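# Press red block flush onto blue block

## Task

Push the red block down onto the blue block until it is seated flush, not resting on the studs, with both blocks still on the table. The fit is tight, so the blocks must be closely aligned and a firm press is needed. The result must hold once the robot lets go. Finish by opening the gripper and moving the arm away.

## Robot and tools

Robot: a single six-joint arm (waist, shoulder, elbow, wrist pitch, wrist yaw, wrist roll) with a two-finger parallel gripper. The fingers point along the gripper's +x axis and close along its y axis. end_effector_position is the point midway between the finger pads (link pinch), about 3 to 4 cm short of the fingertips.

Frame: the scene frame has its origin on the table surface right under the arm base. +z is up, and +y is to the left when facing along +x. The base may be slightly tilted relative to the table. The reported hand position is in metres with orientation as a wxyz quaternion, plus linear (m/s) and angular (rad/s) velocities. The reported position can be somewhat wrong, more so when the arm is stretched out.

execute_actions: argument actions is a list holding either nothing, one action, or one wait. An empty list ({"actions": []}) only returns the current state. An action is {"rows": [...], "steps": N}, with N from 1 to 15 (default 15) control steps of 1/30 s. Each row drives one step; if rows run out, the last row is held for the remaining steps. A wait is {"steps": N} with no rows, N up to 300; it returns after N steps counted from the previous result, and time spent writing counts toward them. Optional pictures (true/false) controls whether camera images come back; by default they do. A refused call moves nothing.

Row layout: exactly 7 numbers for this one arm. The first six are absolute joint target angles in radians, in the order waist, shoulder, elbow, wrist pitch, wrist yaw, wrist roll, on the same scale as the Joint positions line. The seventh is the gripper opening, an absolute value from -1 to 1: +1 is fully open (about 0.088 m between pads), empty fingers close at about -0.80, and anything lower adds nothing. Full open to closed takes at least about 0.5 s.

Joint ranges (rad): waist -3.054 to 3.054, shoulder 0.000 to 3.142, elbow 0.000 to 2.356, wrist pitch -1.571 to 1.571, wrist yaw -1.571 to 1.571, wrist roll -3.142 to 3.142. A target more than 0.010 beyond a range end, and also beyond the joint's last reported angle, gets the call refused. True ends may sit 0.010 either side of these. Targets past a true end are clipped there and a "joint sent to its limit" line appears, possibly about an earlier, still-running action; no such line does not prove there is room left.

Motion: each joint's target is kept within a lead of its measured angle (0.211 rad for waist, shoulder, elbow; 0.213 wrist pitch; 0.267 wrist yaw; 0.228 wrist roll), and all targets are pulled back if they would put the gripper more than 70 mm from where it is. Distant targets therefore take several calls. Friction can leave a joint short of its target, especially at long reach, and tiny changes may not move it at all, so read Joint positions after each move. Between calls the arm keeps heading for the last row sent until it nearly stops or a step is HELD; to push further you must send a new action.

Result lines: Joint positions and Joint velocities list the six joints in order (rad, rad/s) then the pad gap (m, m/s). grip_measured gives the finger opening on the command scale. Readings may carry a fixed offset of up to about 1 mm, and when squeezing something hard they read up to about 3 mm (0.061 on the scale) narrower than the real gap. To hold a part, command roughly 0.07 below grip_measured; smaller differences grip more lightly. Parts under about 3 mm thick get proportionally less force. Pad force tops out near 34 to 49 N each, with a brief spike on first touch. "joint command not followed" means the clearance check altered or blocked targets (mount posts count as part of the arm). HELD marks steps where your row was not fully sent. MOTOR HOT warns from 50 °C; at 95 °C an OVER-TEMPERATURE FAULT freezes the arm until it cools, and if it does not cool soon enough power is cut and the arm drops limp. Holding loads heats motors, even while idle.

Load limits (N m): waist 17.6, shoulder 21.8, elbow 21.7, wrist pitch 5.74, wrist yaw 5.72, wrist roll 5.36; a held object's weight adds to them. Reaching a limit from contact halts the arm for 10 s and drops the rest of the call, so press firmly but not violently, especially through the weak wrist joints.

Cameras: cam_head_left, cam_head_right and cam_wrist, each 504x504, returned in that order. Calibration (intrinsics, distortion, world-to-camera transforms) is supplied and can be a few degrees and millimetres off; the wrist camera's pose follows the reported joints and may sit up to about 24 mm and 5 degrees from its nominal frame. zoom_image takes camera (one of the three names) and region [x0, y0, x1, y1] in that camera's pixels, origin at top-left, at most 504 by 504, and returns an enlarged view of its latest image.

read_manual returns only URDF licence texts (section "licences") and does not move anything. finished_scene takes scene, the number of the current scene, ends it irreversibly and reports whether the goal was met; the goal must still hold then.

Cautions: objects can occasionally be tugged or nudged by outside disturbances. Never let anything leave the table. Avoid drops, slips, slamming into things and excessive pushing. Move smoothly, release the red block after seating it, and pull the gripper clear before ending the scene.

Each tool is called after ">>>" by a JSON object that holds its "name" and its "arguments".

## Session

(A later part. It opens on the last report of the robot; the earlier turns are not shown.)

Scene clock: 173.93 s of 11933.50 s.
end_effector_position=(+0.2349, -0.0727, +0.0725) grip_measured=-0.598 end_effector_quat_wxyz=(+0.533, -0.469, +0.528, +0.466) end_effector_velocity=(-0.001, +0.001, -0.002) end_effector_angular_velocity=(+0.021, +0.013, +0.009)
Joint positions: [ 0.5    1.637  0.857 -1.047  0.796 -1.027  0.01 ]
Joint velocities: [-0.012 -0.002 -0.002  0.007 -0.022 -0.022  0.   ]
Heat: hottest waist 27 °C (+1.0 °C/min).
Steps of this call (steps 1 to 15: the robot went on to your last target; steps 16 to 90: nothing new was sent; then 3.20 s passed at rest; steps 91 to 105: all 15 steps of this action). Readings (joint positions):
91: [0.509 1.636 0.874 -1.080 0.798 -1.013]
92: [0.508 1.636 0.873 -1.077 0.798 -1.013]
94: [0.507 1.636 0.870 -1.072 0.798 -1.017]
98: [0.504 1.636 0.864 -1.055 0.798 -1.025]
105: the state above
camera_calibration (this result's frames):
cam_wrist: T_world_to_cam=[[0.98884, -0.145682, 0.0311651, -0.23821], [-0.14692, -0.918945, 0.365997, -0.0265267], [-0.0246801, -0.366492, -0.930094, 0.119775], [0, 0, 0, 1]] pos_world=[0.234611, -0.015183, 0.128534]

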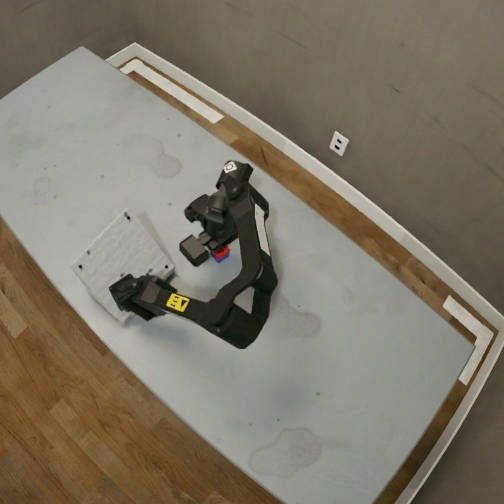

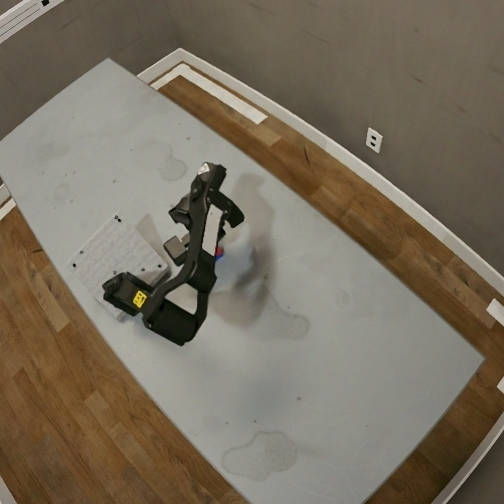

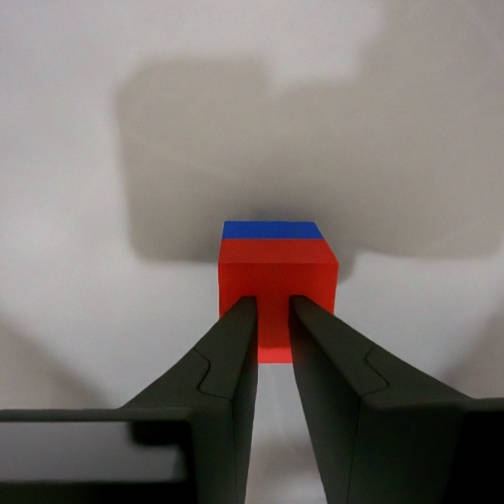

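Unclear; press more.

>>> {"name": "execute_actions", "arguments": {"actions": [{"rows":[[0.43,1.687,0.795,-1.045,0.8,-1.03,-0.6],[0.42,1.692,0.79,-1.045,0.8,-1.03,-0.6],[0.41,1.697,0.783,-1.045,0.8,-1.03,-0.6],[0.40,1.703,0.776,-1.045,0.8,-1.03,-0.6]]}]}}

>>> {"name": "zoom_image", "arguments": {"camera": "cam_wrist", "region": [195,205,355,305]}}

>>> {"name": "zoom_image", "arguments": {"camera": "cam_head_left", "region": [195,230,245,280]}}

Scene clock: 178.60 s of 11933.50 s.
end_effector_position=(+0.2347, -0.0733, +0.0704) grip_measured=-0.598 end_effector_quat_wxyz=(+0.534, -0.464, +0.531, +0.467) end_effector_velocity=(+0.000, -0.002, +0.001) end_effector_angular_velocity=(-0.007, -0.003, -0.004)
Joint positions: [ 0.489  1.638  0.857 -1.043  0.792 -1.028  0.01 ]
Joint velocities: [ 0.002 -0.002  0.002 -0.007  0.007  0.007 -0.   ]
Heat: hottest waist 27 °C (+1.0 °C/min).
Steps of this call (steps 1 to 15: the robot went on to your last target; steps 16 to 90: nothing new was sent; then 1.17 s passed at rest; steps 91 to 105: all 15 steps of this action). Readings (joint positions):
91: [0.498 1.637 0.857 -1.042 0.798 -1.027]
92: [0.497 1.637 0.857 -1.042 0.797 -1.027]
94: [0.493 1.638 0.857 -1.043 0.793 -1.028]
98: [0.489 1.638 0.857 -1.043 0.791 -1.028]
105: the state above
camera_calibration (this result's frames):
cam_wrist: T_world_to_cam=[[0.987773, -0.154293, 0.0223205, -0.237848], [-0.151802, -0.919294, 0.363119, -0.0250403], [-0.0355076, -0.362067, -0.931476, 0.120573], [0, 0, 0, 1]] pos_world=[0.23542, -0.0160622, 0.126712]

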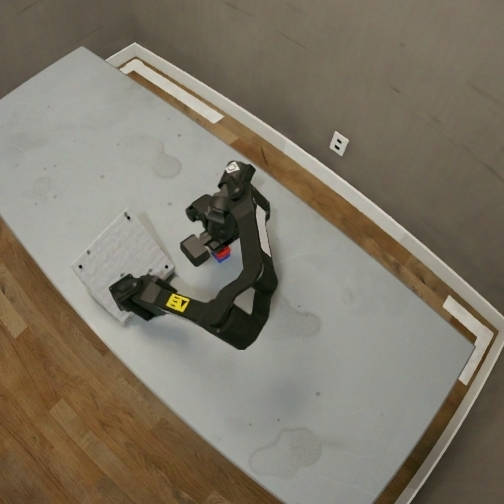

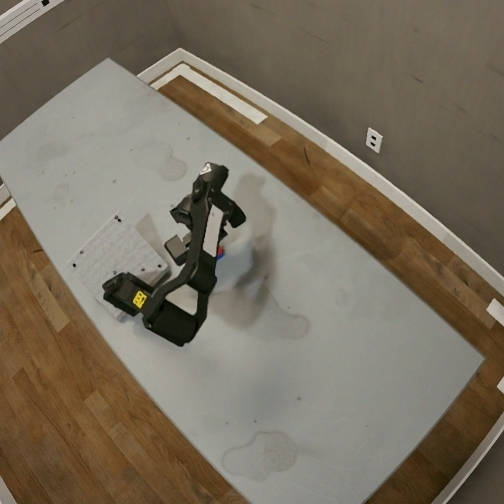

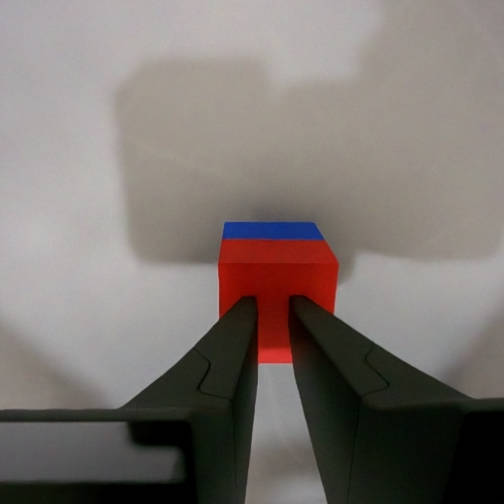

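Region (195, 205, 355, 305) of cam_wrist's 504x504 image, scaled by 3.150, with more detail than that image has; it fills the top 315 rows of this view, and the rest is white.

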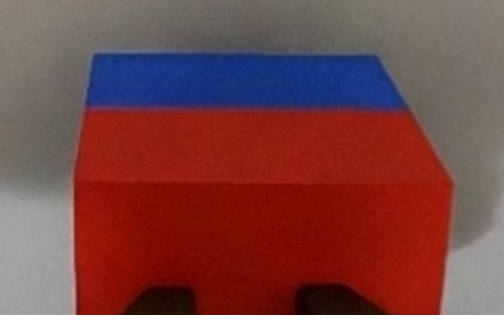

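Region (195, 230, 245, 280) of cam_head_left's 504x504 image, scaled by 10.080, with more detail than that image has.

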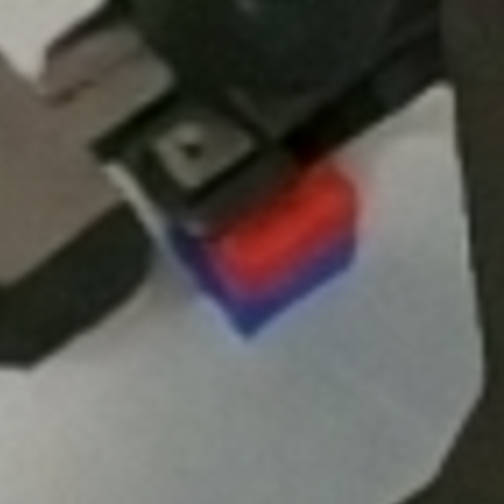

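>>> {"name": "execute_actions", "arguments": {"actions": [{"rows":[[0.45,1.67,0.82,-1.05,0.8,-1.03,-0.6],[0.5,1.64,0.86,-1.06,0.8,-1.03,-0.6],[0.53,1.63,0.9,-1.12,0.79,-1.03,-0.6],[0.56,1.62,0.95,-1.2,0.78,-1.03,-0.6],[0.6,1.6,1.01,-1.3,0.77,-1.03,-0.6]]}], "pictures": false}}

>>> {"name": "finished_scene", "arguments": {"scene": 1}}

Scene clock: 184.27 s of 11933.50 s.
end_effector_position=(+0.2365, -0.0870, +0.1179) grip_measured=-0.598 end_effector_quat_wxyz=(+0.509, -0.503, +0.495, +0.493) end_effector_velocity=(-0.004, -0.001, +0.002) end_effector_angular_velocity=(-0.000, +0.009, +0.024)
Joint positions: [ 0.596  1.603  0.998 -1.295  0.773 -1.029  0.01 ]
Joint velocities: [ 0.007 -0.007 -0.002 -0.022 -0.007 -0.007 -0.   ]
Heat: hottest waist 27 °C (+1.0 °C/min).
Steps of this call (steps 1 to 15: the robot went on to your last target; steps 16 to 90: nothing new was sent; then 2.17 s passed at rest; steps 91 to 105: all 15 steps of this action). Readings (joint positions):
91: [0.491 1.637 0.860 -1.044 0.796 -1.028]
92: [0.497 1.634 0.865 -1.047 0.802 -1.028]
94: [0.509 1.634 0.879 -1.096 0.796 -1.028]
98: [0.577 1.619 0.964 -1.249 0.778 -1.029]
105: the state above

The scene is finished: the task was done.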